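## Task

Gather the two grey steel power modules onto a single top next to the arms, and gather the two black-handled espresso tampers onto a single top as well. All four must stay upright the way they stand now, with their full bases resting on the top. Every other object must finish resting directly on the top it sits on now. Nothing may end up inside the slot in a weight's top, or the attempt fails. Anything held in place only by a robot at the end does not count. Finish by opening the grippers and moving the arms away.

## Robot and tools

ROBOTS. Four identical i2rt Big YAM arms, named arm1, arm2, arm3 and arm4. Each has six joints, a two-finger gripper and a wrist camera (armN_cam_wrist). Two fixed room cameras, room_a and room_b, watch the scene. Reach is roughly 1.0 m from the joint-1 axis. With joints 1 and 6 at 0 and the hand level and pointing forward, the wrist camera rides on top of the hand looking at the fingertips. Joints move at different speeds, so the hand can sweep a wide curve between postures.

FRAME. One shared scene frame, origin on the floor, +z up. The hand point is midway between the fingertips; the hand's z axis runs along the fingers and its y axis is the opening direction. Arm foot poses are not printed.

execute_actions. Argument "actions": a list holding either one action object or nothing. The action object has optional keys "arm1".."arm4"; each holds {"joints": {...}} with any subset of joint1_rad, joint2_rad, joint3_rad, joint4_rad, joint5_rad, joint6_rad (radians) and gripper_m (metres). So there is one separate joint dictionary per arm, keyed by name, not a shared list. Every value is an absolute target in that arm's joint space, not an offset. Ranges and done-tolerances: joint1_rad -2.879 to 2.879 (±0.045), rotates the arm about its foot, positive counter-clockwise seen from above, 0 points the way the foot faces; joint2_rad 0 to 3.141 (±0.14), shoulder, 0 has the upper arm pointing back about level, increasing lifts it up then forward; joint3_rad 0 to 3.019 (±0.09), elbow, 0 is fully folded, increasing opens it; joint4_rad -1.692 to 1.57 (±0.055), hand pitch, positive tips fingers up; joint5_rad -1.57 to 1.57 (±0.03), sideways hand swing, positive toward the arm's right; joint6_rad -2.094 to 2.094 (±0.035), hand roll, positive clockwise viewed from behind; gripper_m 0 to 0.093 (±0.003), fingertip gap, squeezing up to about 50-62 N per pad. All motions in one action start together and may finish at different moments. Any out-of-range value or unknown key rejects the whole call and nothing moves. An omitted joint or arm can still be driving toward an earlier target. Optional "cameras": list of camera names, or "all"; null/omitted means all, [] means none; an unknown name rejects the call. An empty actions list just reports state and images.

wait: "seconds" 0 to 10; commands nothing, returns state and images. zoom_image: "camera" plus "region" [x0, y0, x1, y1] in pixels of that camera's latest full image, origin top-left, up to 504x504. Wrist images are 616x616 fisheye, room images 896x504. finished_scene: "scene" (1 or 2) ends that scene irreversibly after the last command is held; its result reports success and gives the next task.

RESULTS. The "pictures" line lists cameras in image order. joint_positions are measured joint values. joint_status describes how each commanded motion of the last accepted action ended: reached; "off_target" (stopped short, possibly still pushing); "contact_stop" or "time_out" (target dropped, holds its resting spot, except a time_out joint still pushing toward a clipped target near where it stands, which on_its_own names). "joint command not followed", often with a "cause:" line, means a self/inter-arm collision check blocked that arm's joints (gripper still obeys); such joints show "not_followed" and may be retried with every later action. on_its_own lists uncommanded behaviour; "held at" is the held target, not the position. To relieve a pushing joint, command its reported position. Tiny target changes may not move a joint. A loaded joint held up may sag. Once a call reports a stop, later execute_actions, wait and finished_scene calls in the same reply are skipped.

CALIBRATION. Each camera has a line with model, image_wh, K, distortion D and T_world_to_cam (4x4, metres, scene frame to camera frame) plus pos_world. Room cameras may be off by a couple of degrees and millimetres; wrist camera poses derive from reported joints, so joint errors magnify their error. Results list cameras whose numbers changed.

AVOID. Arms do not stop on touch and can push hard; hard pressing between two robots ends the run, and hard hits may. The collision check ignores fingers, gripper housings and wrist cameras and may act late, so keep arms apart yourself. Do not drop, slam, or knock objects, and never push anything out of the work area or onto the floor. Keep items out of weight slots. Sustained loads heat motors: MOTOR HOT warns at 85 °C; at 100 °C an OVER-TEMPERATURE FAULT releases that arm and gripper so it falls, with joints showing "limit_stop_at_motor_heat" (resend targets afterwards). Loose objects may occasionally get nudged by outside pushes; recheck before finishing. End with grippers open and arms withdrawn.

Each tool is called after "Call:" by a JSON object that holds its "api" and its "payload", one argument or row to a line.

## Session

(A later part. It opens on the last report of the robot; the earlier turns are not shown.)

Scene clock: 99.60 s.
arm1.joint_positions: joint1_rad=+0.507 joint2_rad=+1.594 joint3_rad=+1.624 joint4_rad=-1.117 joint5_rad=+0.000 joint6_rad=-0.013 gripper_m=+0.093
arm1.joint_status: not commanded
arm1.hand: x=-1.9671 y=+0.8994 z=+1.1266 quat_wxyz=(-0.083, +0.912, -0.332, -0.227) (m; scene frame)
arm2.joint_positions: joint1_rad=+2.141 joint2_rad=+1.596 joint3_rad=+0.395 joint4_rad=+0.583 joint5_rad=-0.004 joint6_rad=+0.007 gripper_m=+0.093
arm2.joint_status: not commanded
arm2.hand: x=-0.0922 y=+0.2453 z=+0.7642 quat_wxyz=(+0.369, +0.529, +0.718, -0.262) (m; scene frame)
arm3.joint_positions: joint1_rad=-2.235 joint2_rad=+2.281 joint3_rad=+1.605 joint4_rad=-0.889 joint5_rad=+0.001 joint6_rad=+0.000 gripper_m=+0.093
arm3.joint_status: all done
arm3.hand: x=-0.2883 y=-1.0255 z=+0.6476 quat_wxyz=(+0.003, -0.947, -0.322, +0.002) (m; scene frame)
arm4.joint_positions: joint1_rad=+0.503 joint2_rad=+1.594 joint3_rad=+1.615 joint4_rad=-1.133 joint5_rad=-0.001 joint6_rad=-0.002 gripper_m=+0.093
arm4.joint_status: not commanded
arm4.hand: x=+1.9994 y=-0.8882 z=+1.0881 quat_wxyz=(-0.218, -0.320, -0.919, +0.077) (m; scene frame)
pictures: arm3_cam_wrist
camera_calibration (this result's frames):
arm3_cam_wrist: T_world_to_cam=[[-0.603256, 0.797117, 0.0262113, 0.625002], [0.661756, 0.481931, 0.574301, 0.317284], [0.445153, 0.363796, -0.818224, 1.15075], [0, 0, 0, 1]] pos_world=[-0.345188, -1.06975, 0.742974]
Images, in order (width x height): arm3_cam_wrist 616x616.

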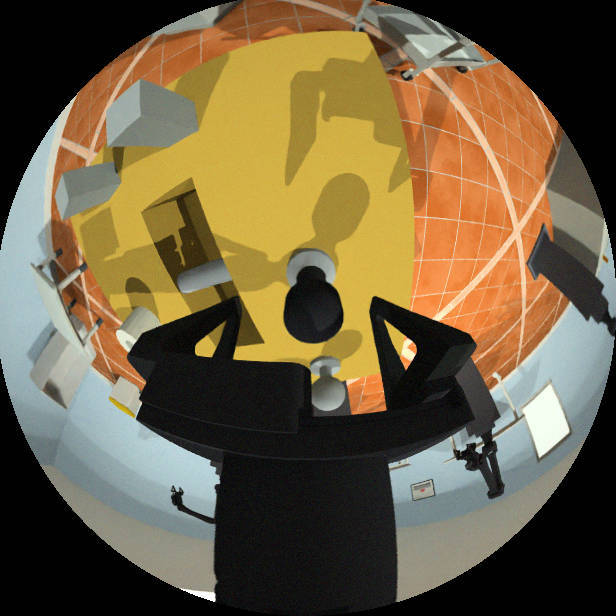

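Call:
{"api": "execute_actions", "payload": {
  "actions": [
    {"arm3":{"joints":{"joint2_rad":2.31,"joint1_rad":-2.25}}}
  ],
  "cameras": ["arm3_cam_wrist"]
}}

Scene clock: 100.67 s.
arm1.joint_positions: joint1_rad=+0.507 joint2_rad=+1.594 joint3_rad=+1.624 joint4_rad=-1.117 joint5_rad=+0.000 joint6_rad=-0.013 gripper_m=+0.093
arm1.joint_status: not commanded
arm1.hand: x=-1.9671 y=+0.8994 z=+1.1266 quat_wxyz=(-0.083, +0.912, -0.332, -0.227) (m; scene frame)
arm2.joint_positions: joint1_rad=+2.141 joint2_rad=+1.596 joint3_rad=+0.395 joint4_rad=+0.583 joint5_rad=-0.004 joint6_rad=+0.007 gripper_m=+0.093
arm2.joint_status: not commanded
arm2.hand: x=-0.0922 y=+0.2453 z=+0.7642 quat_wxyz=(+0.369, +0.529, +0.718, -0.262) (m; scene frame)
arm3.joint_positions: joint1_rad=-2.243 joint2_rad=+2.292 joint3_rad=+1.605 joint4_rad=-0.889 joint5_rad=+0.001 joint6_rad=+0.000 gripper_m=+0.093
arm3.joint_status: all done
arm3.hand: x=-0.2893 y=-1.0200 z=+0.6415 quat_wxyz=(+0.004, -0.948, -0.318, -0.003) (m; scene frame)
arm4.joint_positions: joint1_rad=+0.503 joint2_rad=+1.594 joint3_rad=+1.615 joint4_rad=-1.133 joint5_rad=-0.001 joint6_rad=-0.002 gripper_m=+0.093
arm4.joint_status: not commanded
arm4.hand: x=+1.9994 y=-0.8882 z=+1.0881 quat_wxyz=(-0.218, -0.320, -0.919, +0.077) (m; scene frame)
pictures: arm3_cam_wrist
camera_calibration (this result's frames):
arm3_cam_wrist: T_world_to_cam=[[-0.59702, 0.801794, 0.0263227, 0.626672], [0.660902, 0.472983, 0.582663, 0.304051], [0.454726, 0.365259, -0.812287, 1.14465], [0, 0, 0, 1]] pos_world=[-0.347311, -1.06436, 0.736126]
Images, in order (width x height): arm3_cam_wrist 616x616.

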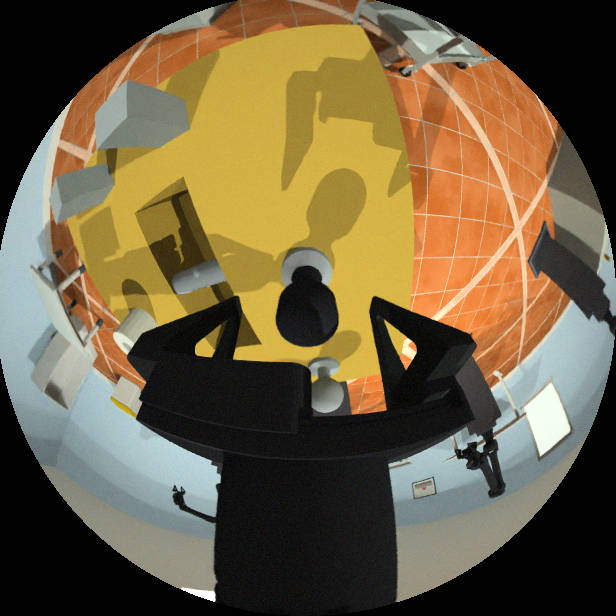

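Call:
{"api": "execute_actions", "payload": {
  "actions": [
    {"arm3":{"joints":{"joint2_rad":2.335,"joint4_rad":-0.85}}}
  ],
  "cameras": ["arm3_cam_wrist"]
}}

Scene clock: 101.67 s.
arm1.joint_positions: joint1_rad=+0.507 joint2_rad=+1.594 joint3_rad=+1.624 joint4_rad=-1.117 joint5_rad=+0.000 joint6_rad=-0.013 gripper_m=+0.093
arm1.joint_status: not commanded
arm1.hand: x=-1.9671 y=+0.8994 z=+1.1266 quat_wxyz=(-0.083, +0.912, -0.332, -0.227) (m; scene frame)
arm2.joint_positions: joint1_rad=+2.141 joint2_rad=+1.596 joint3_rad=+0.395 joint4_rad=+0.583 joint5_rad=-0.004 joint6_rad=+0.007 gripper_m=+0.093
arm2.joint_status: not commanded
arm2.hand: x=-0.0922 y=+0.2453 z=+0.7642 quat_wxyz=(+0.369, +0.529, +0.718, -0.262) (m; scene frame)
arm3.joint_positions: joint1_rad=-2.243 joint2_rad=+2.322 joint3_rad=+1.605 joint4_rad=-0.869 joint5_rad=+0.001 joint6_rad=+0.000 gripper_m=+0.093
arm3.joint_status: all done
arm3.hand: x=-0.2870 y=-1.0181 z=+0.6234 quat_wxyz=(+0.006, -0.948, -0.318, -0.008) (m; scene frame)
arm4.joint_positions: joint1_rad=+0.503 joint2_rad=+1.594 joint3_rad=+1.615 joint4_rad=-1.133 joint5_rad=-0.001 joint6_rad=-0.002 gripper_m=+0.093
arm4.joint_status: not commanded
arm4.hand: x=+1.9994 y=-0.8882 z=+1.0881 quat_wxyz=(-0.218, -0.320, -0.919, +0.077) (m; scene frame)
pictures: arm3_cam_wrist
camera_calibration (this result's frames):
arm3_cam_wrist: T_world_to_cam=[[-0.597198, 0.801659, 0.026405, 0.626786], [0.65593, 0.46916, 0.591307, 0.301447], [0.461639, 0.370447, -0.806014, 1.13147], [0, 0, 0, 1]] pos_world=[-0.345744, -1.06305, 0.717185]
Images, in order (width x height): arm3_cam_wrist 616x616.

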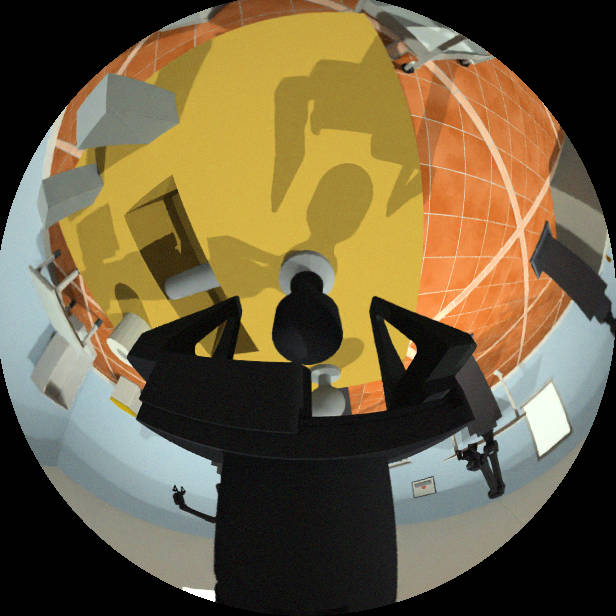

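Call:
{"api": "execute_actions", "payload": {
  "actions": [
    {"arm3":{"joints":{"gripper_m":0}}}
  ],
  "cameras": []
}}

Call:
{"api": "execute_actions", "payload": {
  "actions": [
    {"arm3":{"joints":{"joint2_rad":1.9,"joint4_rad":-1.28}},"arm2":{"joints":{"joint2_rad":2.154,"joint3_rad":0.67,"joint4_rad":1.42}}}
  ],
  "cameras": []
}}

Call:
{"api": "execute_actions", "payload": {
  "actions": [
    {"arm3":{"joints":{"joint1_rad":2.125,"joint2_rad":2.13,"joint3_rad":1.94,"joint4_rad":-1.34}}}
  ],
  "cameras": ["arm2_cam_wrist"]
}}

Scene clock: 104.10 s.
arm1.joint_positions: joint1_rad=+0.507 joint2_rad=+1.594 joint3_rad=+1.624 joint4_rad=-1.117 joint5_rad=+0.000 joint6_rad=-0.013 gripper_m=+0.093
arm1.joint_status: not commanded
arm1.hand: x=-1.9671 y=+0.8994 z=+1.1266 quat_wxyz=(-0.083, +0.912, -0.332, -0.227) (m; scene frame)
arm2.joint_positions: joint1_rad=+2.141 joint2_rad=+1.596 joint3_rad=+0.395 joint4_rad=+0.583 joint5_rad=-0.004 joint6_rad=+0.007 gripper_m=+0.093
arm2.joint_status: not commanded
arm2.hand: x=-0.0922 y=+0.2453 z=+0.7642 quat_wxyz=(+0.369, +0.529, +0.718, -0.262) (m; scene frame)
arm3.joint_positions: joint1_rad=-2.244 joint2_rad=+2.322 joint3_rad=+1.605 joint4_rad=-0.868 joint5_rad=+0.002 joint6_rad=+0.000 gripper_m=+0.044
arm3.joint_status: gripper_m off_target (ended at +0.044, target +0.000)
arm3.hand: x=-0.2876 y=-1.0178 z=+0.6234 quat_wxyz=(+0.006, -0.948, -0.318, -0.007) (m; scene frame)
arm4.joint_positions: joint1_rad=+0.503 joint2_rad=+1.594 joint3_rad=+1.615 joint4_rad=-1.133 joint5_rad=-0.001 joint6_rad=-0.002 gripper_m=+0.093
arm4.joint_status: not commanded
arm4.hand: x=+1.9994 y=-0.8882 z=+1.0881 quat_wxyz=(-0.218, -0.320, -0.919, +0.077) (m; scene frame)
pictures: none
No camera images: the call's "cameras" was empty. Leave "cameras" out to get every camera's image.

Scene clock: 105.83 s.
arm1.joint_positions: joint1_rad=+0.507 joint2_rad=+1.594 joint3_rad=+1.624 joint4_rad=-1.117 joint5_rad=+0.000 joint6_rad=-0.013 gripper_m=+0.093
arm1.joint_status: not commanded
arm1.hand: x=-1.9671 y=+0.8994 z=+1.1266 quat_wxyz=(-0.083, +0.912, -0.332, -0.227) (m; scene frame)
arm2.joint_positions: joint1_rad=+2.141 joint2_rad=+2.146 joint3_rad=+0.667 joint4_rad=+1.403 joint5_rad=-0.004 joint6_rad=+0.007 gripper_m=+0.093
arm2.joint_status: all done
arm2.hand: x=-0.0532 y=+0.1236 z=+0.7658 quat_wxyz=(+0.548, +0.438, +0.595, -0.393) (m; scene frame)
arm3.joint_positions: joint1_rad=-2.244 joint2_rad=+1.922 joint3_rad=+1.588 joint4_rad=-1.263 joint5_rad=+0.002 joint6_rad=+0.000 gripper_m=+0.044
arm3.joint_status: all done
arm3.hand: x=-0.2524 y=-0.9928 z=+0.8511 quat_wxyz=(+0.008, -0.948, -0.318, -0.013) (m; scene frame)
arm4.joint_positions: joint1_rad=+0.503 joint2_rad=+1.594 joint3_rad=+1.615 joint4_rad=-1.133 joint5_rad=-0.001 joint6_rad=-0.002 gripper_m=+0.093
arm4.joint_status: not commanded
arm4.hand: x=+1.9994 y=-0.8882 z=+1.0881 quat_wxyz=(-0.218, -0.320, -0.919, +0.077) (m; scene frame)
pictures: none
No camera images: the call's "cameras" was empty. Leave "cameras" out to get every camera's image.

Scene clock: 109.47 s.
arm1.joint_positions: joint1_rad=+0.507 joint2_rad=+1.594 joint3_rad=+1.624 joint4_rad=-1.117 joint5_rad=+0.000 joint6_rad=-0.013 gripper_m=+0.093
arm1.joint_status: not commanded
arm1.hand: x=-1.9671 y=+0.8994 z=+1.1266 quat_wxyz=(-0.083, +0.912, -0.332, -0.227) (m; scene frame)
arm2.joint_positions: joint1_rad=+2.141 joint2_rad=+2.146 joint3_rad=+0.667 joint4_rad=+1.403 joint5_rad=-0.004 joint6_rad=+0.007 gripper_m=+0.093
arm2.joint_status: not commanded
arm2.hand: x=-0.0532 y=+0.1236 z=+0.7658 quat_wxyz=(+0.548, +0.438, +0.595, -0.393) (m; scene frame)
arm3.joint_positions: joint1_rad=+2.118 joint2_rad=+2.172 joint3_rad=+1.907 joint4_rad=-1.328 joint5_rad=-0.001 joint6_rad=+0.000 gripper_m=+0.044
arm3.joint_status: all done
arm3.hand: x=+0.0115 y=-0.0227 z=+0.8245 quat_wxyz=(+0.004, +0.804, -0.595, +0.006) (m; scene frame)
arm4.joint_positions: joint1_rad=+0.503 joint2_rad=+1.594 joint3_rad=+1.615 joint4_rad=-1.133 joint5_rad=-0.001 joint6_rad=-0.002 gripper_m=+0.093
arm4.joint_status: not commanded
arm4.hand: x=+1.9994 y=-0.8882 z=+1.0881 quat_wxyz=(-0.218, -0.320, -0.919, +0.077) (m; scene frame)
pictures: arm2_cam_wrist
camera_calibration (this result's frames):
arm2_cam_wrist: T_world_to_cam=[[-0.950873, -0.309087, -0.0174877, 0.00451013], [-0.19121, 0.630784, -0.752031, 0.491122], [0.243474, -0.711742, -0.658896, 0.729532], [0, 0, 0, 1]] pos_world=[-0.0794263, 0.21084, 0.850104]
Images, in order (width x height): arm2_cam_wrist 616x616.

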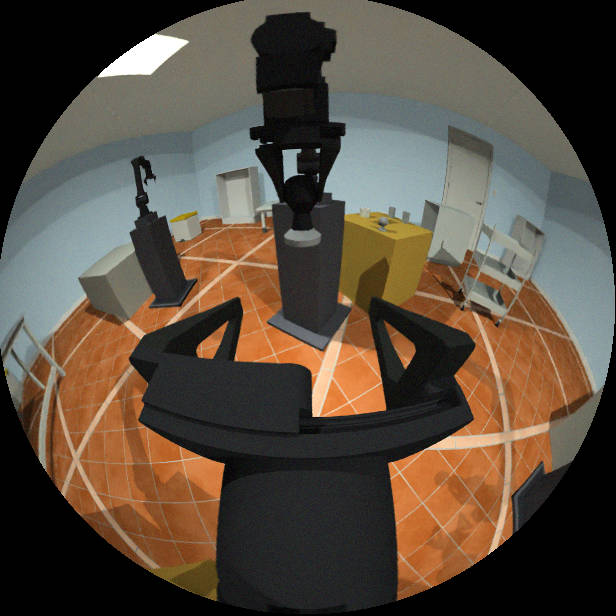

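Call:
{"api": "execute_actions", "payload": {
  "actions": [
    {"arm2":{"joints":{"joint1_rad":2.158,"joint2_rad":2.296,"joint3_rad":1.192,"joint4_rad":1.01}}}
  ],
  "cameras": ["arm2_cam_wrist","arm3_cam_wrist"]
}}

Scene clock: 111.30 s.
arm1.joint_positions: joint1_rad=+0.507 joint2_rad=+1.594 joint3_rad=+1.624 joint4_rad=-1.117 joint5_rad=+0.000 joint6_rad=-0.013 gripper_m=+0.093
arm1.joint_status: not commanded
arm1.hand: x=-1.9671 y=+0.8994 z=+1.1266 quat_wxyz=(-0.083, +0.912, -0.332, -0.227) (m; scene frame)
arm2.joint_positions: joint1_rad=+2.146 joint2_rad=+2.296 joint3_rad=+1.177 joint4_rad=+1.018 joint5_rad=-0.004 joint6_rad=+0.007 gripper_m=+0.093
arm2.joint_status: all done
arm2.hand: x=+0.0027 y=-0.0368 z=+0.7515 quat_wxyz=(+0.542, +0.441, +0.603, -0.386) (m; scene frame)
arm3.joint_positions: joint1_rad=+2.118 joint2_rad=+2.172 joint3_rad=+1.907 joint4_rad=-1.328 joint5_rad=-0.001 joint6_rad=+0.000 gripper_m=+0.044
arm3.joint_status: not commanded
arm3.hand: x=+0.0115 y=-0.0227 z=+0.8245 quat_wxyz=(+0.004, +0.804, -0.595, +0.006) (m; scene frame)
arm4.joint_positions: joint1_rad=+0.503 joint2_rad=+1.594 joint3_rad=+1.615 joint4_rad=-1.133 joint5_rad=-0.001 joint6_rad=-0.002 gripper_m=+0.093
arm4.joint_status: not commanded
arm4.hand: x=+1.9994 y=-0.8882 z=+1.0881 quat_wxyz=(-0.218, -0.320, -0.919, +0.077) (m; scene frame)
pictures: arm2_cam_wrist, arm3_cam_wrist
camera_calibration (this result's frames):
arm2_cam_wrist: T_world_to_cam=[[-0.949181, -0.314234, -0.0176695, 0.00778668], [-0.200656, 0.647446, -0.735222, 0.580267], [0.242472, -0.694313, -0.677596, 0.606967], [0, 0, 0, 1]] pos_world=[-0.0233476, 0.0481807, 0.838041]
arm3_cam_wrist: T_world_to_cam=[[0.958289, 0.285086, 0.020227, -0.0228059], [0.219116, -0.778286, 0.588438, -0.501164], [0.183498, -0.559461, -0.808289, 0.770986], [0, 0, 0, 1]] pos_world=[-0.0098066, 0.0477892, 0.918545]
Images, in order (width x height): arm2_cam_wrist 616x616, arm3_cam_wrist 616x616.

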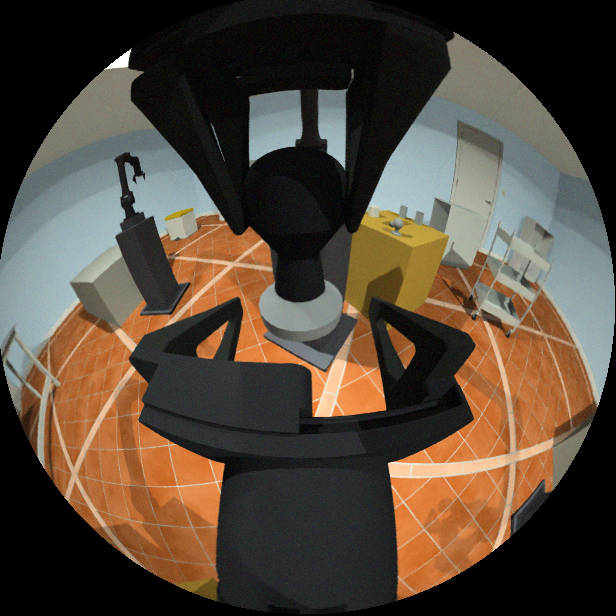

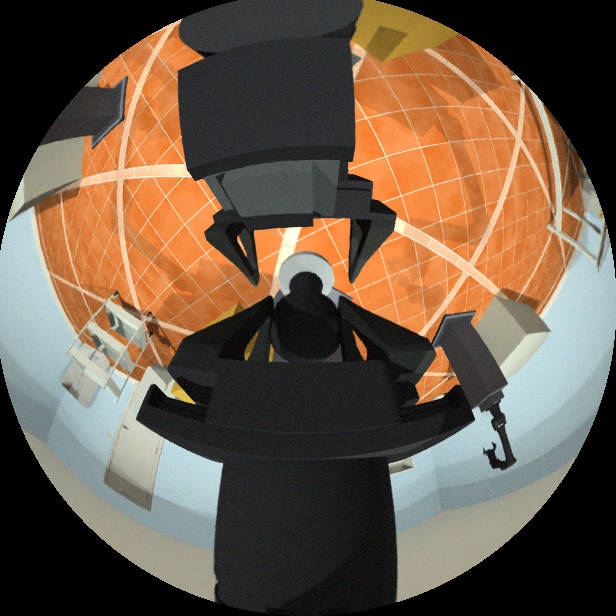

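Call:
{"api": "execute_actions", "payload": {
  "actions": [
    {"arm2":{"joints":{"joint1_rad":2.162,"joint3_rad":1.225}}}
  ],
  "cameras": ["arm2_cam_wrist"]
}}

Scene clock: 112.30 s.
arm1.joint_positions: joint1_rad=+0.507 joint2_rad=+1.594 joint3_rad=+1.624 joint4_rad=-1.117 joint5_rad=+0.000 joint6_rad=-0.013 gripper_m=+0.093
arm1.joint_status: not commanded
arm1.hand: x=-1.9671 y=+0.8994 z=+1.1266 quat_wxyz=(-0.083, +0.912, -0.332, -0.227) (m; scene frame)
arm2.joint_positions: joint1_rad=+2.150 joint2_rad=+2.296 joint3_rad=+1.194 joint4_rad=+1.017 joint5_rad=-0.004 joint6_rad=+0.007 gripper_m=+0.093
arm2.joint_status: all done
arm2.hand: x=+0.0070 y=-0.0421 z=+0.7584 quat_wxyz=(+0.548, +0.437, +0.599, -0.388) (m; scene frame)
arm3.joint_positions: joint1_rad=+2.118 joint2_rad=+2.172 joint3_rad=+1.907 joint4_rad=-1.328 joint5_rad=-0.001 joint6_rad=+0.000 gripper_m=+0.044
arm3.joint_status: not commanded
arm3.hand: x=+0.0115 y=-0.0227 z=+0.8245 quat_wxyz=(+0.004, +0.804, -0.595, +0.006) (m; scene frame)
arm4.joint_positions: joint1_rad=+0.503 joint2_rad=+1.594 joint3_rad=+1.615 joint4_rad=-1.133 joint5_rad=-0.001 joint6_rad=-0.002 gripper_m=+0.093
arm4.joint_status: not commanded
arm4.hand: x=+1.9994 y=-0.8882 z=+1.0881 quat_wxyz=(-0.218, -0.320, -0.919, +0.077) (m; scene frame)
pictures: arm2_cam_wrist
camera_calibration (this result's frames):
arm2_cam_wrist: T_world_to_cam=[[-0.948033, -0.317683, -0.0176524, 0.010226], [-0.198874, 0.634963, -0.746506, 0.597675], [0.248361, -0.704201, -0.665145, 0.597063], [0, 0, 0, 1]] pos_world=[-0.0197303, 0.0441997, 0.843482]
Images, in order (width x height): arm2_cam_wrist 616x616.

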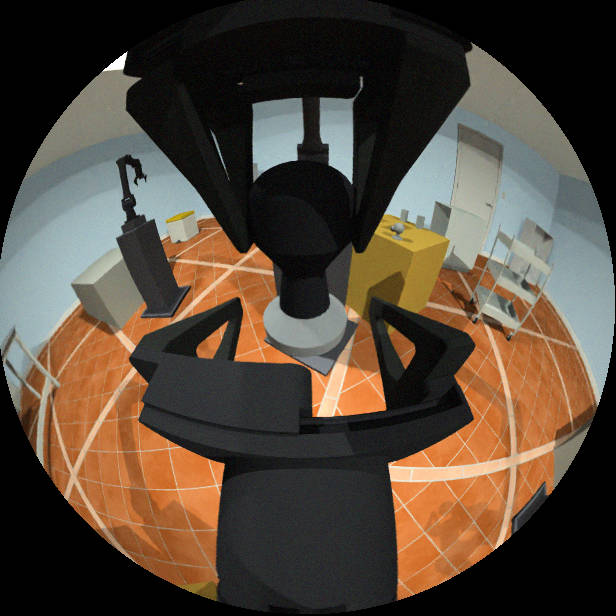

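Call:
{"api": "execute_actions", "payload": {
  "actions": [
    {"arm2":{"joints":{"gripper_m":0}}}
  ],
  "cameras": ["arm2_cam_wrist"]
}}

Scene clock: 114.07 s.
arm1.joint_positions: joint1_rad=+0.507 joint2_rad=+1.594 joint3_rad=+1.624 joint4_rad=-1.117 joint5_rad=+0.000 joint6_rad=-0.013 gripper_m=+0.093
arm1.joint_status: not commanded
arm1.hand: x=-1.9671 y=+0.8994 z=+1.1266 quat_wxyz=(-0.083, +0.912, -0.332, -0.227) (m; scene frame)
arm2.joint_positions: joint1_rad=+2.151 joint2_rad=+2.296 joint3_rad=+1.194 joint4_rad=+1.017 joint5_rad=-0.004 joint6_rad=+0.006 gripper_m=+0.052
arm2.joint_status: gripper_m off_target (ended at +0.052, target +0.000)
arm2.hand: x=+0.0075 y=-0.0419 z=+0.7583 quat_wxyz=(+0.547, +0.436, +0.599, -0.388) (m; scene frame)
arm3.joint_positions: joint1_rad=+2.118 joint2_rad=+2.172 joint3_rad=+1.907 joint4_rad=-1.328 joint5_rad=-0.002 joint6_rad=+0.000 gripper_m=+0.044
arm3.joint_status: not commanded
arm3.hand: x=+0.0115 y=-0.0227 z=+0.8245 quat_wxyz=(+0.005, +0.804, -0.595, +0.006) (m; scene frame)
arm4.joint_positions: joint1_rad=+0.503 joint2_rad=+1.594 joint3_rad=+1.615 joint4_rad=-1.133 joint5_rad=-0.001 joint6_rad=-0.002 gripper_m=+0.093
arm4.joint_status: not commanded
arm4.hand: x=+1.9994 y=-0.8882 z=+1.0881 quat_wxyz=(-0.218, -0.320, -0.919, +0.077) (m; scene frame)
pictures: arm2_cam_wrist
camera_calibration (this result's frames):
arm2_cam_wrist: T_world_to_cam=[[-0.947901, -0.318118, -0.016868, 0.0101111], [-0.199812, 0.634953, -0.746264, 0.597419], [0.24811, -0.704014, -0.665437, 0.597234], [0, 0, 0, 1]] pos_world=[-0.019224, 0.0443441, 0.843424]
Images, in order (width x height): arm2_cam_wrist 616x616.

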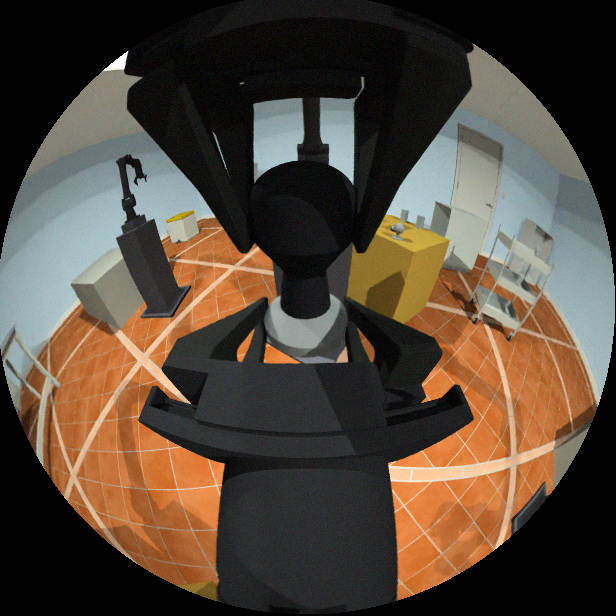

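Call:
{"api": "execute_actions", "payload": {
  "actions": [
    {"arm3":{"joints":{"gripper_m":0.093}}}
  ],
  "cameras": []
}}

Call:
{"api": "execute_actions", "payload": {
  "actions": [
    {"arm3":{"joints":{"joint2_rad":1.7}}}
  ],
  "cameras": []
}}

Call:
{"api": "execute_actions", "payload": {
  "actions": [
    {"arm2":{"joints":{"joint1_rad":-1.96}}}
  ],
  "cameras": []
}}

Call:
{"api": "execute_actions", "payload": {
  "actions": [
    {"arm2":{"joints":{"joint2_rad":2.689,"joint3_rad":1.37,"joint4_rad":1.25}}}
  ],
  "cameras": []
}}

Call:
{"api": "execute_actions", "payload": {
  "actions": [
    {"arm2":{"joints":{"joint4_rad":1.15}}}
  ],
  "cameras": ["arm2_cam_wrist","room_a"]
}}

Call:
{"api": "zoom_image", "payload": {
  "camera": "room_a",
  "region": [510, 280, 680, 400]
}}

Scene clock: 115.70 s.
arm1.joint_positions: joint1_rad=+0.507 joint2_rad=+1.594 joint3_rad=+1.624 joint4_rad=-1.117 joint5_rad=+0.000 joint6_rad=-0.013 gripper_m=+0.093
arm1.joint_status: not commanded
arm1.hand: x=-1.9671 y=+0.8994 z=+1.1266 quat_wxyz=(-0.083, +0.912, -0.332, -0.227) (m; scene frame)
arm2.joint_positions: joint1_rad=+2.151 joint2_rad=+2.297 joint3_rad=+1.194 joint4_rad=+1.000 joint5_rad=-0.004 joint6_rad=+0.006 gripper_m=+0.052
arm2.joint_status: not commanded
arm2.hand: x=+0.0074 y=-0.0414 z=+0.7537 quat_wxyz=(+0.542, +0.440, +0.604, -0.385) (m; scene frame)
arm3.joint_positions: joint1_rad=+2.118 joint2_rad=+2.152 joint3_rad=+1.907 joint4_rad=-1.328 joint5_rad=-0.002 joint6_rad=+0.000 gripper_m=+0.093
arm3.joint_status: all done
arm3.hand: x=+0.0111 y=-0.0215 z=+0.8370 quat_wxyz=(-0.001, +0.804, -0.595, -0.002) (m; scene frame)
arm4.joint_positions: joint1_rad=+0.503 joint2_rad=+1.594 joint3_rad=+1.615 joint4_rad=-1.133 joint5_rad=-0.001 joint6_rad=-0.002 gripper_m=+0.093
arm4.joint_status: not commanded
arm4.hand: x=+1.9994 y=-0.8882 z=+1.0881 quat_wxyz=(-0.218, -0.320, -0.919, +0.077) (m; scene frame)
pictures: none
No camera images: the call's "cameras" was empty. Leave "cameras" out to get every camera's image.

Scene clock: 117.30 s.
arm1.joint_positions: joint1_rad=+0.507 joint2_rad=+1.594 joint3_rad=+1.624 joint4_rad=-1.117 joint5_rad=+0.000 joint6_rad=-0.013 gripper_m=+0.093
arm1.joint_status: not commanded
arm1.hand: x=-1.9671 y=+0.8994 z=+1.1266 quat_wxyz=(-0.083, +0.912, -0.332, -0.227) (m; scene frame)
arm2.joint_positions: joint1_rad=+2.151 joint2_rad=+2.297 joint3_rad=+1.194 joint4_rad=+1.000 joint5_rad=-0.004 joint6_rad=+0.006 gripper_m=+0.052
arm2.joint_status: not commanded
arm2.hand: x=+0.0074 y=-0.0414 z=+0.7537 quat_wxyz=(+0.542, +0.440, +0.604, -0.385) (m; scene frame)
arm3.joint_positions: joint1_rad=+2.118 joint2_rad=+1.708 joint3_rad=+1.929 joint4_rad=-1.328 joint5_rad=-0.002 joint6_rad=+0.000 gripper_m=+0.093
arm3.joint_status: all done
arm3.hand: x=+0.0209 y=-0.0551 z=+1.1258 quat_wxyz=(-0.138, +0.782, -0.578, -0.187) (m; scene frame)
arm4.joint_positions: joint1_rad=+0.503 joint2_rad=+1.594 joint3_rad=+1.615 joint4_rad=-1.133 joint5_rad=-0.001 joint6_rad=-0.002 gripper_m=+0.093
arm4.joint_status: not commanded
arm4.hand: x=+1.9994 y=-0.8882 z=+1.0881 quat_wxyz=(-0.218, -0.320, -0.919, +0.077) (m; scene frame)
pictures: none
No camera images: the call's "cameras" was empty. Leave "cameras" out to get every camera's image.

Scene clock: 120.63 s.
arm1.joint_positions: joint1_rad=+0.507 joint2_rad=+1.594 joint3_rad=+1.624 joint4_rad=-1.117 joint5_rad=+0.000 joint6_rad=-0.013 gripper_m=+0.093
arm1.joint_status: not commanded
arm1.hand: x=-1.9671 y=+0.8994 z=+1.1266 quat_wxyz=(-0.083, +0.912, -0.332, -0.227) (m; scene frame)
arm2.joint_positions: joint1_rad=-1.968 joint2_rad=+2.297 joint3_rad=+1.214 joint4_rad=+0.999 joint5_rad=+0.004 joint6_rad=+0.005 gripper_m=+0.052
arm2.joint_status: all done
arm2.hand: x=+0.2320 y=+1.2533 z=+0.7815 quat_wxyz=(-0.610, +0.317, -0.660, -0.304) (m; scene frame)
arm3.joint_positions: joint1_rad=+2.118 joint2_rad=+1.708 joint3_rad=+1.929 joint4_rad=-1.328 joint5_rad=-0.002 joint6_rad=+0.000 gripper_m=+0.093
arm3.joint_status: not commanded
arm3.hand: x=+0.0209 y=-0.0551 z=+1.1258 quat_wxyz=(-0.138, +0.782, -0.578, -0.187) (m; scene frame)
arm4.joint_positions: joint1_rad=+0.503 joint2_rad=+1.594 joint3_rad=+1.615 joint4_rad=-1.133 joint5_rad=-0.001 joint6_rad=-0.002 gripper_m=+0.093
arm4.joint_status: not commanded
arm4.hand: x=+1.9994 y=-0.8882 z=+1.0881 quat_wxyz=(-0.218, -0.320, -0.919, +0.077) (m; scene frame)
pictures: none
No camera images: the call's "cameras" was empty. Leave "cameras" out to get every camera's image.

Scene clock: 121.73 s.
arm1.joint_positions: joint1_rad=+0.507 joint2_rad=+1.594 joint3_rad=+1.624 joint4_rad=-1.117 joint5_rad=+0.000 joint6_rad=-0.013 gripper_m=+0.093
arm1.joint_status: not commanded
arm1.hand: x=-1.9671 y=+0.8994 z=+1.1266 quat_wxyz=(-0.083, +0.912, -0.332, -0.227) (m; scene frame)
arm2.joint_positions: joint1_rad=-1.968 joint2_rad=+2.722 joint3_rad=+1.345 joint4_rad=+1.225 joint5_rad=+0.000 joint6_rad=-0.009 gripper_m=+0.052
arm2.joint_status: all done
arm2.hand: x=+0.2092 y=+1.2285 z=+0.5812 quat_wxyz=(-0.589, +0.334, -0.677, -0.290) (m; scene frame)
arm3.joint_positions: joint1_rad=+2.118 joint2_rad=+1.708 joint3_rad=+1.929 joint4_rad=-1.328 joint5_rad=-0.002 joint6_rad=+0.000 gripper_m=+0.093
arm3.joint_status: not commanded
arm3.hand: x=+0.0209 y=-0.0551 z=+1.1258 quat_wxyz=(-0.138, +0.782, -0.578, -0.187) (m; scene frame)
arm4.joint_positions: joint1_rad=+0.503 joint2_rad=+1.594 joint3_rad=+1.615 joint4_rad=-1.133 joint5_rad=-0.001 joint6_rad=-0.002 gripper_m=+0.093
arm4.joint_status: not commanded
arm4.hand: x=+1.9994 y=-0.8882 z=+1.0881 quat_wxyz=(-0.218, -0.320, -0.919, +0.077) (m; scene frame)
pictures: none
No camera images: the call's "cameras" was empty. Leave "cameras" out to get every camera's image.

Scene clock: 122.47 s.
arm1.joint_positions: joint1_rad=+0.507 joint2_rad=+1.594 joint3_rad=+1.624 joint4_rad=-1.117 joint5_rad=+0.000 joint6_rad=-0.013 gripper_m=+0.093
arm1.joint_status: not commanded
arm1.hand: x=-1.9671 y=+0.8994 z=+1.1266 quat_wxyz=(-0.083, +0.912, -0.332, -0.227) (m; scene frame)
arm2.joint_positions: joint1_rad=-1.968 joint2_rad=+2.708 joint3_rad=+1.345 joint4_rad=+1.162 joint5_rad=+0.000 joint6_rad=-0.011 gripper_m=+0.052
arm2.joint_status: all done
arm2.hand: x=+0.2104 y=+1.2302 z=+0.5762 quat_wxyz=(-0.572, +0.341, -0.691, -0.282) (m; scene frame)
arm3.joint_positions: joint1_rad=+2.118 joint2_rad=+1.708 joint3_rad=+1.929 joint4_rad=-1.328 joint5_rad=-0.002 joint6_rad=+0.000 gripper_m=+0.093
arm3.joint_status: not commanded
arm3.hand: x=+0.0209 y=-0.0551 z=+1.1258 quat_wxyz=(-0.138, +0.782, -0.578, -0.187) (m; scene frame)
arm4.joint_positions: joint1_rad=+0.503 joint2_rad=+1.594 joint3_rad=+1.615 joint4_rad=-1.133 joint5_rad=-0.001 joint6_rad=-0.002 gripper_m=+0.093
arm4.joint_status: not commanded
arm4.hand: x=+1.9994 y=-0.8882 z=+1.0881 quat_wxyz=(-0.218, -0.320, -0.919, +0.077) (m; scene frame)
pictures: arm2_cam_wrist, room_a
camera_calibration (this result's frames):
arm2_cam_wrist: T_world_to_cam=[[0.793542, -0.608507, -0.0030318, 0.586856], [-0.445119, -0.577059, -0.684743, 1.20149], [0.414922, 0.544722, -0.728778, -0.213532], [0, 0, 0, 1]] pos_world=[0.15771, 1.16675, 0.668875]
Images, in order (width x height): arm2_cam_wrist 616x616, room_a 896x504.

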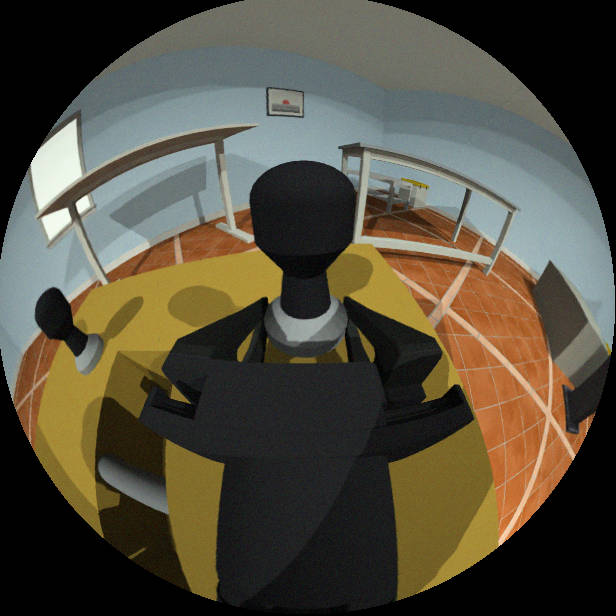

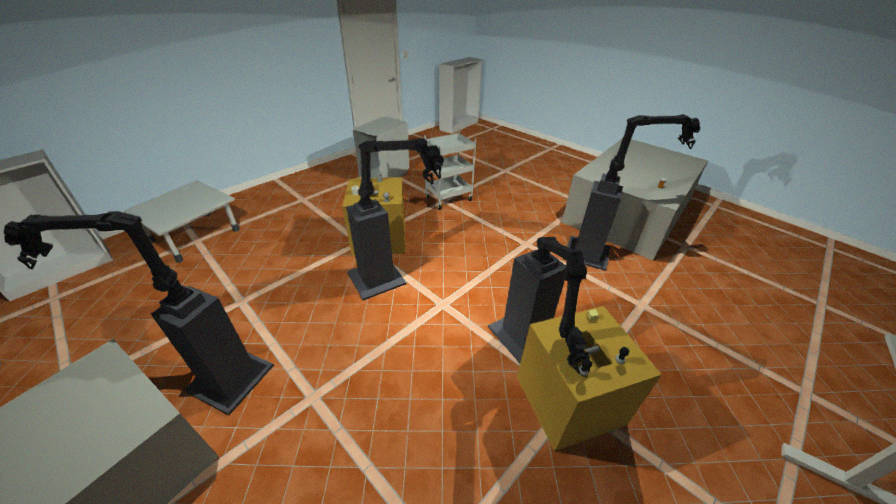

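Region (510, 280, 680, 400) of room_a's 896x504 image, scaled by 2.965, with more detail than that image has; it fills the top 356 rows of this view, and the rest is white.

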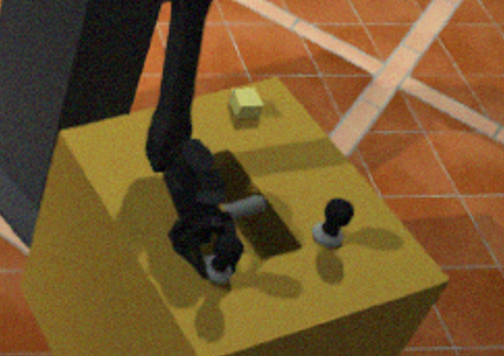

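Call:
{"api": "execute_actions", "payload": {
  "actions": [
    {"arm2":{"joints":{"gripper_m":0.093}}}
  ],
  "cameras": []
}}

Call:
{"api": "execute_actions", "payload": {
  "actions": [
    {"arm2":{"joints":{"joint2_rad":2.5,"joint3_rad":1.1,"joint4_rad":1.3}}}
  ],
  "cameras": []
}}

Call:
{"api": "execute_actions", "payload": {
  "actions": [
    {"arm2":{"joints":{"joint2_rad":1.9,"joint3_rad":1.0}}}
  ],
  "cameras": ["room_a"]
}}

Call:
{"api": "zoom_image", "payload": {
  "camera": "room_a",
  "region": [510, 280, 680, 400]
}}

Scene clock: 123.80 s.
arm1.joint_positions: joint1_rad=+0.507 joint2_rad=+1.594 joint3_rad=+1.624 joint4_rad=-1.117 joint5_rad=+0.000 joint6_rad=-0.013 gripper_m=+0.093
arm1.joint_status: not commanded
arm1.hand: x=-1.9671 y=+0.8994 z=+1.1266 quat_wxyz=(-0.083, +0.912, -0.332, -0.227) (m; scene frame)
arm2.joint_positions: joint1_rad=-1.968 joint2_rad=+2.708 joint3_rad=+1.347 joint4_rad=+1.160 joint5_rad=+0.000 joint6_rad=-0.010 gripper_m=+0.093
arm2.joint_status: all done
arm2.hand: x=+0.2109 y=+1.2307 z=+0.5762 quat_wxyz=(-0.572, +0.341, -0.691, -0.282) (m; scene frame)
arm3.joint_positions: joint1_rad=+2.118 joint2_rad=+1.708 joint3_rad=+1.929 joint4_rad=-1.328 joint5_rad=-0.002 joint6_rad=+0.000 gripper_m=+0.093
arm3.joint_status: not commanded
arm3.hand: x=+0.0209 y=-0.0551 z=+1.1258 quat_wxyz=(-0.138, +0.782, -0.578, -0.187) (m; scene frame)
arm4.joint_positions: joint1_rad=+0.503 joint2_rad=+1.594 joint3_rad=+1.615 joint4_rad=-1.133 joint5_rad=-0.001 joint6_rad=-0.002 gripper_m=+0.093
arm4.joint_status: not commanded
arm4.hand: x=+1.9994 y=-0.8882 z=+1.0881 quat_wxyz=(-0.218, -0.320, -0.919, +0.077) (m; scene frame)
pictures: none
No camera images: the call's "cameras" was empty. Leave "cameras" out to get every camera's image.

Scene clock: 124.87 s.
arm1.joint_positions: joint1_rad=+0.507 joint2_rad=+1.594 joint3_rad=+1.624 joint4_rad=-1.117 joint5_rad=+0.000 joint6_rad=-0.013 gripper_m=+0.093
arm1.joint_status: not commanded
arm1.hand: x=-1.9671 y=+0.8994 z=+1.1266 quat_wxyz=(-0.083, +0.912, -0.332, -0.227) (m; scene frame)
arm2.joint_positions: joint1_rad=-1.968 joint2_rad=+2.492 joint3_rad=+1.100 joint4_rad=+1.291 joint5_rad=+0.000 joint6_rad=-0.009 gripper_m=+0.093
arm2.joint_status: all done
arm2.hand: x=+0.1879 y=+1.1996 z=+0.6751 quat_wxyz=(-0.606, +0.326, -0.662, -0.298) (m; scene frame)
arm3.joint_positions: joint1_rad=+2.118 joint2_rad=+1.708 joint3_rad=+1.929 joint4_rad=-1.328 joint5_rad=-0.002 joint6_rad=+0.000 gripper_m=+0.093
arm3.joint_status: not commanded
arm3.hand: x=+0.0209 y=-0.0551 z=+1.1258 quat_wxyz=(-0.138, +0.782, -0.578, -0.187) (m; scene frame)
arm4.joint_positions: joint1_rad=+0.503 joint2_rad=+1.594 joint3_rad=+1.615 joint4_rad=-1.133 joint5_rad=-0.001 joint6_rad=-0.002 gripper_m=+0.093
arm4.joint_status: not commanded
arm4.hand: x=+1.9994 y=-0.8882 z=+1.0881 quat_wxyz=(-0.218, -0.320, -0.919, +0.077) (m; scene frame)
pictures: none
No camera images: the call's "cameras" was empty. Leave "cameras" out to get every camera's image.

Scene clock: 126.17 s.
arm1.joint_positions: joint1_rad=+0.507 joint2_rad=+1.594 joint3_rad=+1.624 joint4_rad=-1.117 joint5_rad=+0.000 joint6_rad=-0.013 gripper_m=+0.093
arm1.joint_status: not commanded
arm1.hand: x=-1.9671 y=+0.8994 z=+1.1266 quat_wxyz=(-0.083, +0.912, -0.332, -0.227) (m; scene frame)
arm2.joint_positions: joint1_rad=-1.968 joint2_rad=+1.875 joint3_rad=+0.993 joint4_rad=+1.299 joint5_rad=+0.000 joint6_rad=-0.009 gripper_m=+0.093
arm2.joint_status: all done
arm2.hand: x=+0.1818 y=+1.1864 z=+1.0462 quat_wxyz=(-0.756, +0.237, -0.485, -0.370) (m; scene frame)
arm3.joint_positions: joint1_rad=+2.118 joint2_rad=+1.708 joint3_rad=+1.929 joint4_rad=-1.328 joint5_rad=-0.002 joint6_rad=+0.000 gripper_m=+0.093
arm3.joint_status: not commanded
arm3.hand: x=+0.0209 y=-0.0551 z=+1.1258 quat_wxyz=(-0.138, +0.782, -0.578, -0.187) (m; scene frame)
arm4.joint_positions: joint1_rad=+0.503 joint2_rad=+1.594 joint3_rad=+1.615 joint4_rad=-1.133 joint5_rad=-0.001 joint6_rad=-0.002 gripper_m=+0.093
arm4.joint_status: not commanded
arm4.hand: x=+1.9994 y=-0.8882 z=+1.0881 quat_wxyz=(-0.218, -0.320, -0.919, +0.077) (m; scene frame)
pictures: room_a
Images, in order (width x height): room_a 896x504.

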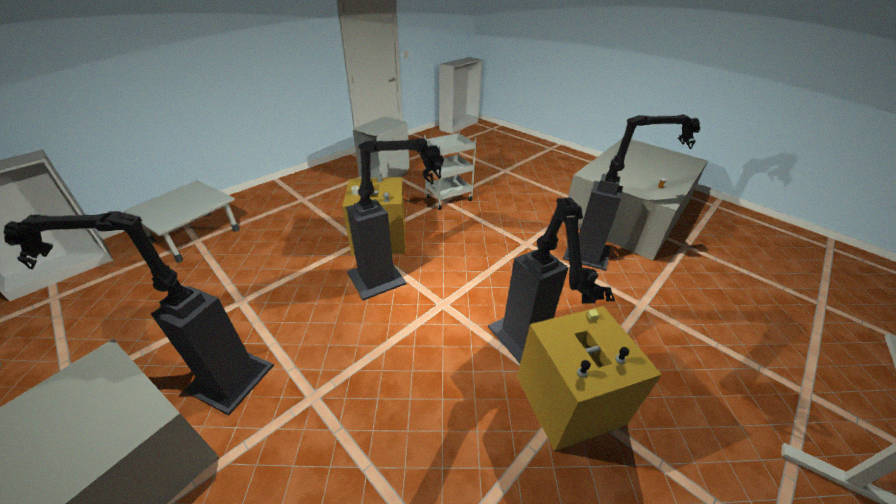

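Region (510, 280, 680, 400) of room_a's 896x504 image, scaled by 2.965, with more detail than that image has; it fills the top 356 rows of this view, and the rest is white.

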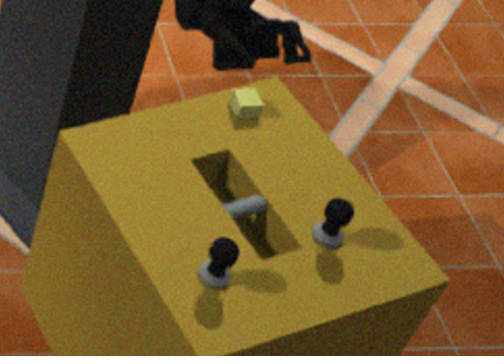

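Call:
{"api": "finished_scene", "payload": {
  "scene": 1
}}

The scene is finished: the task was done.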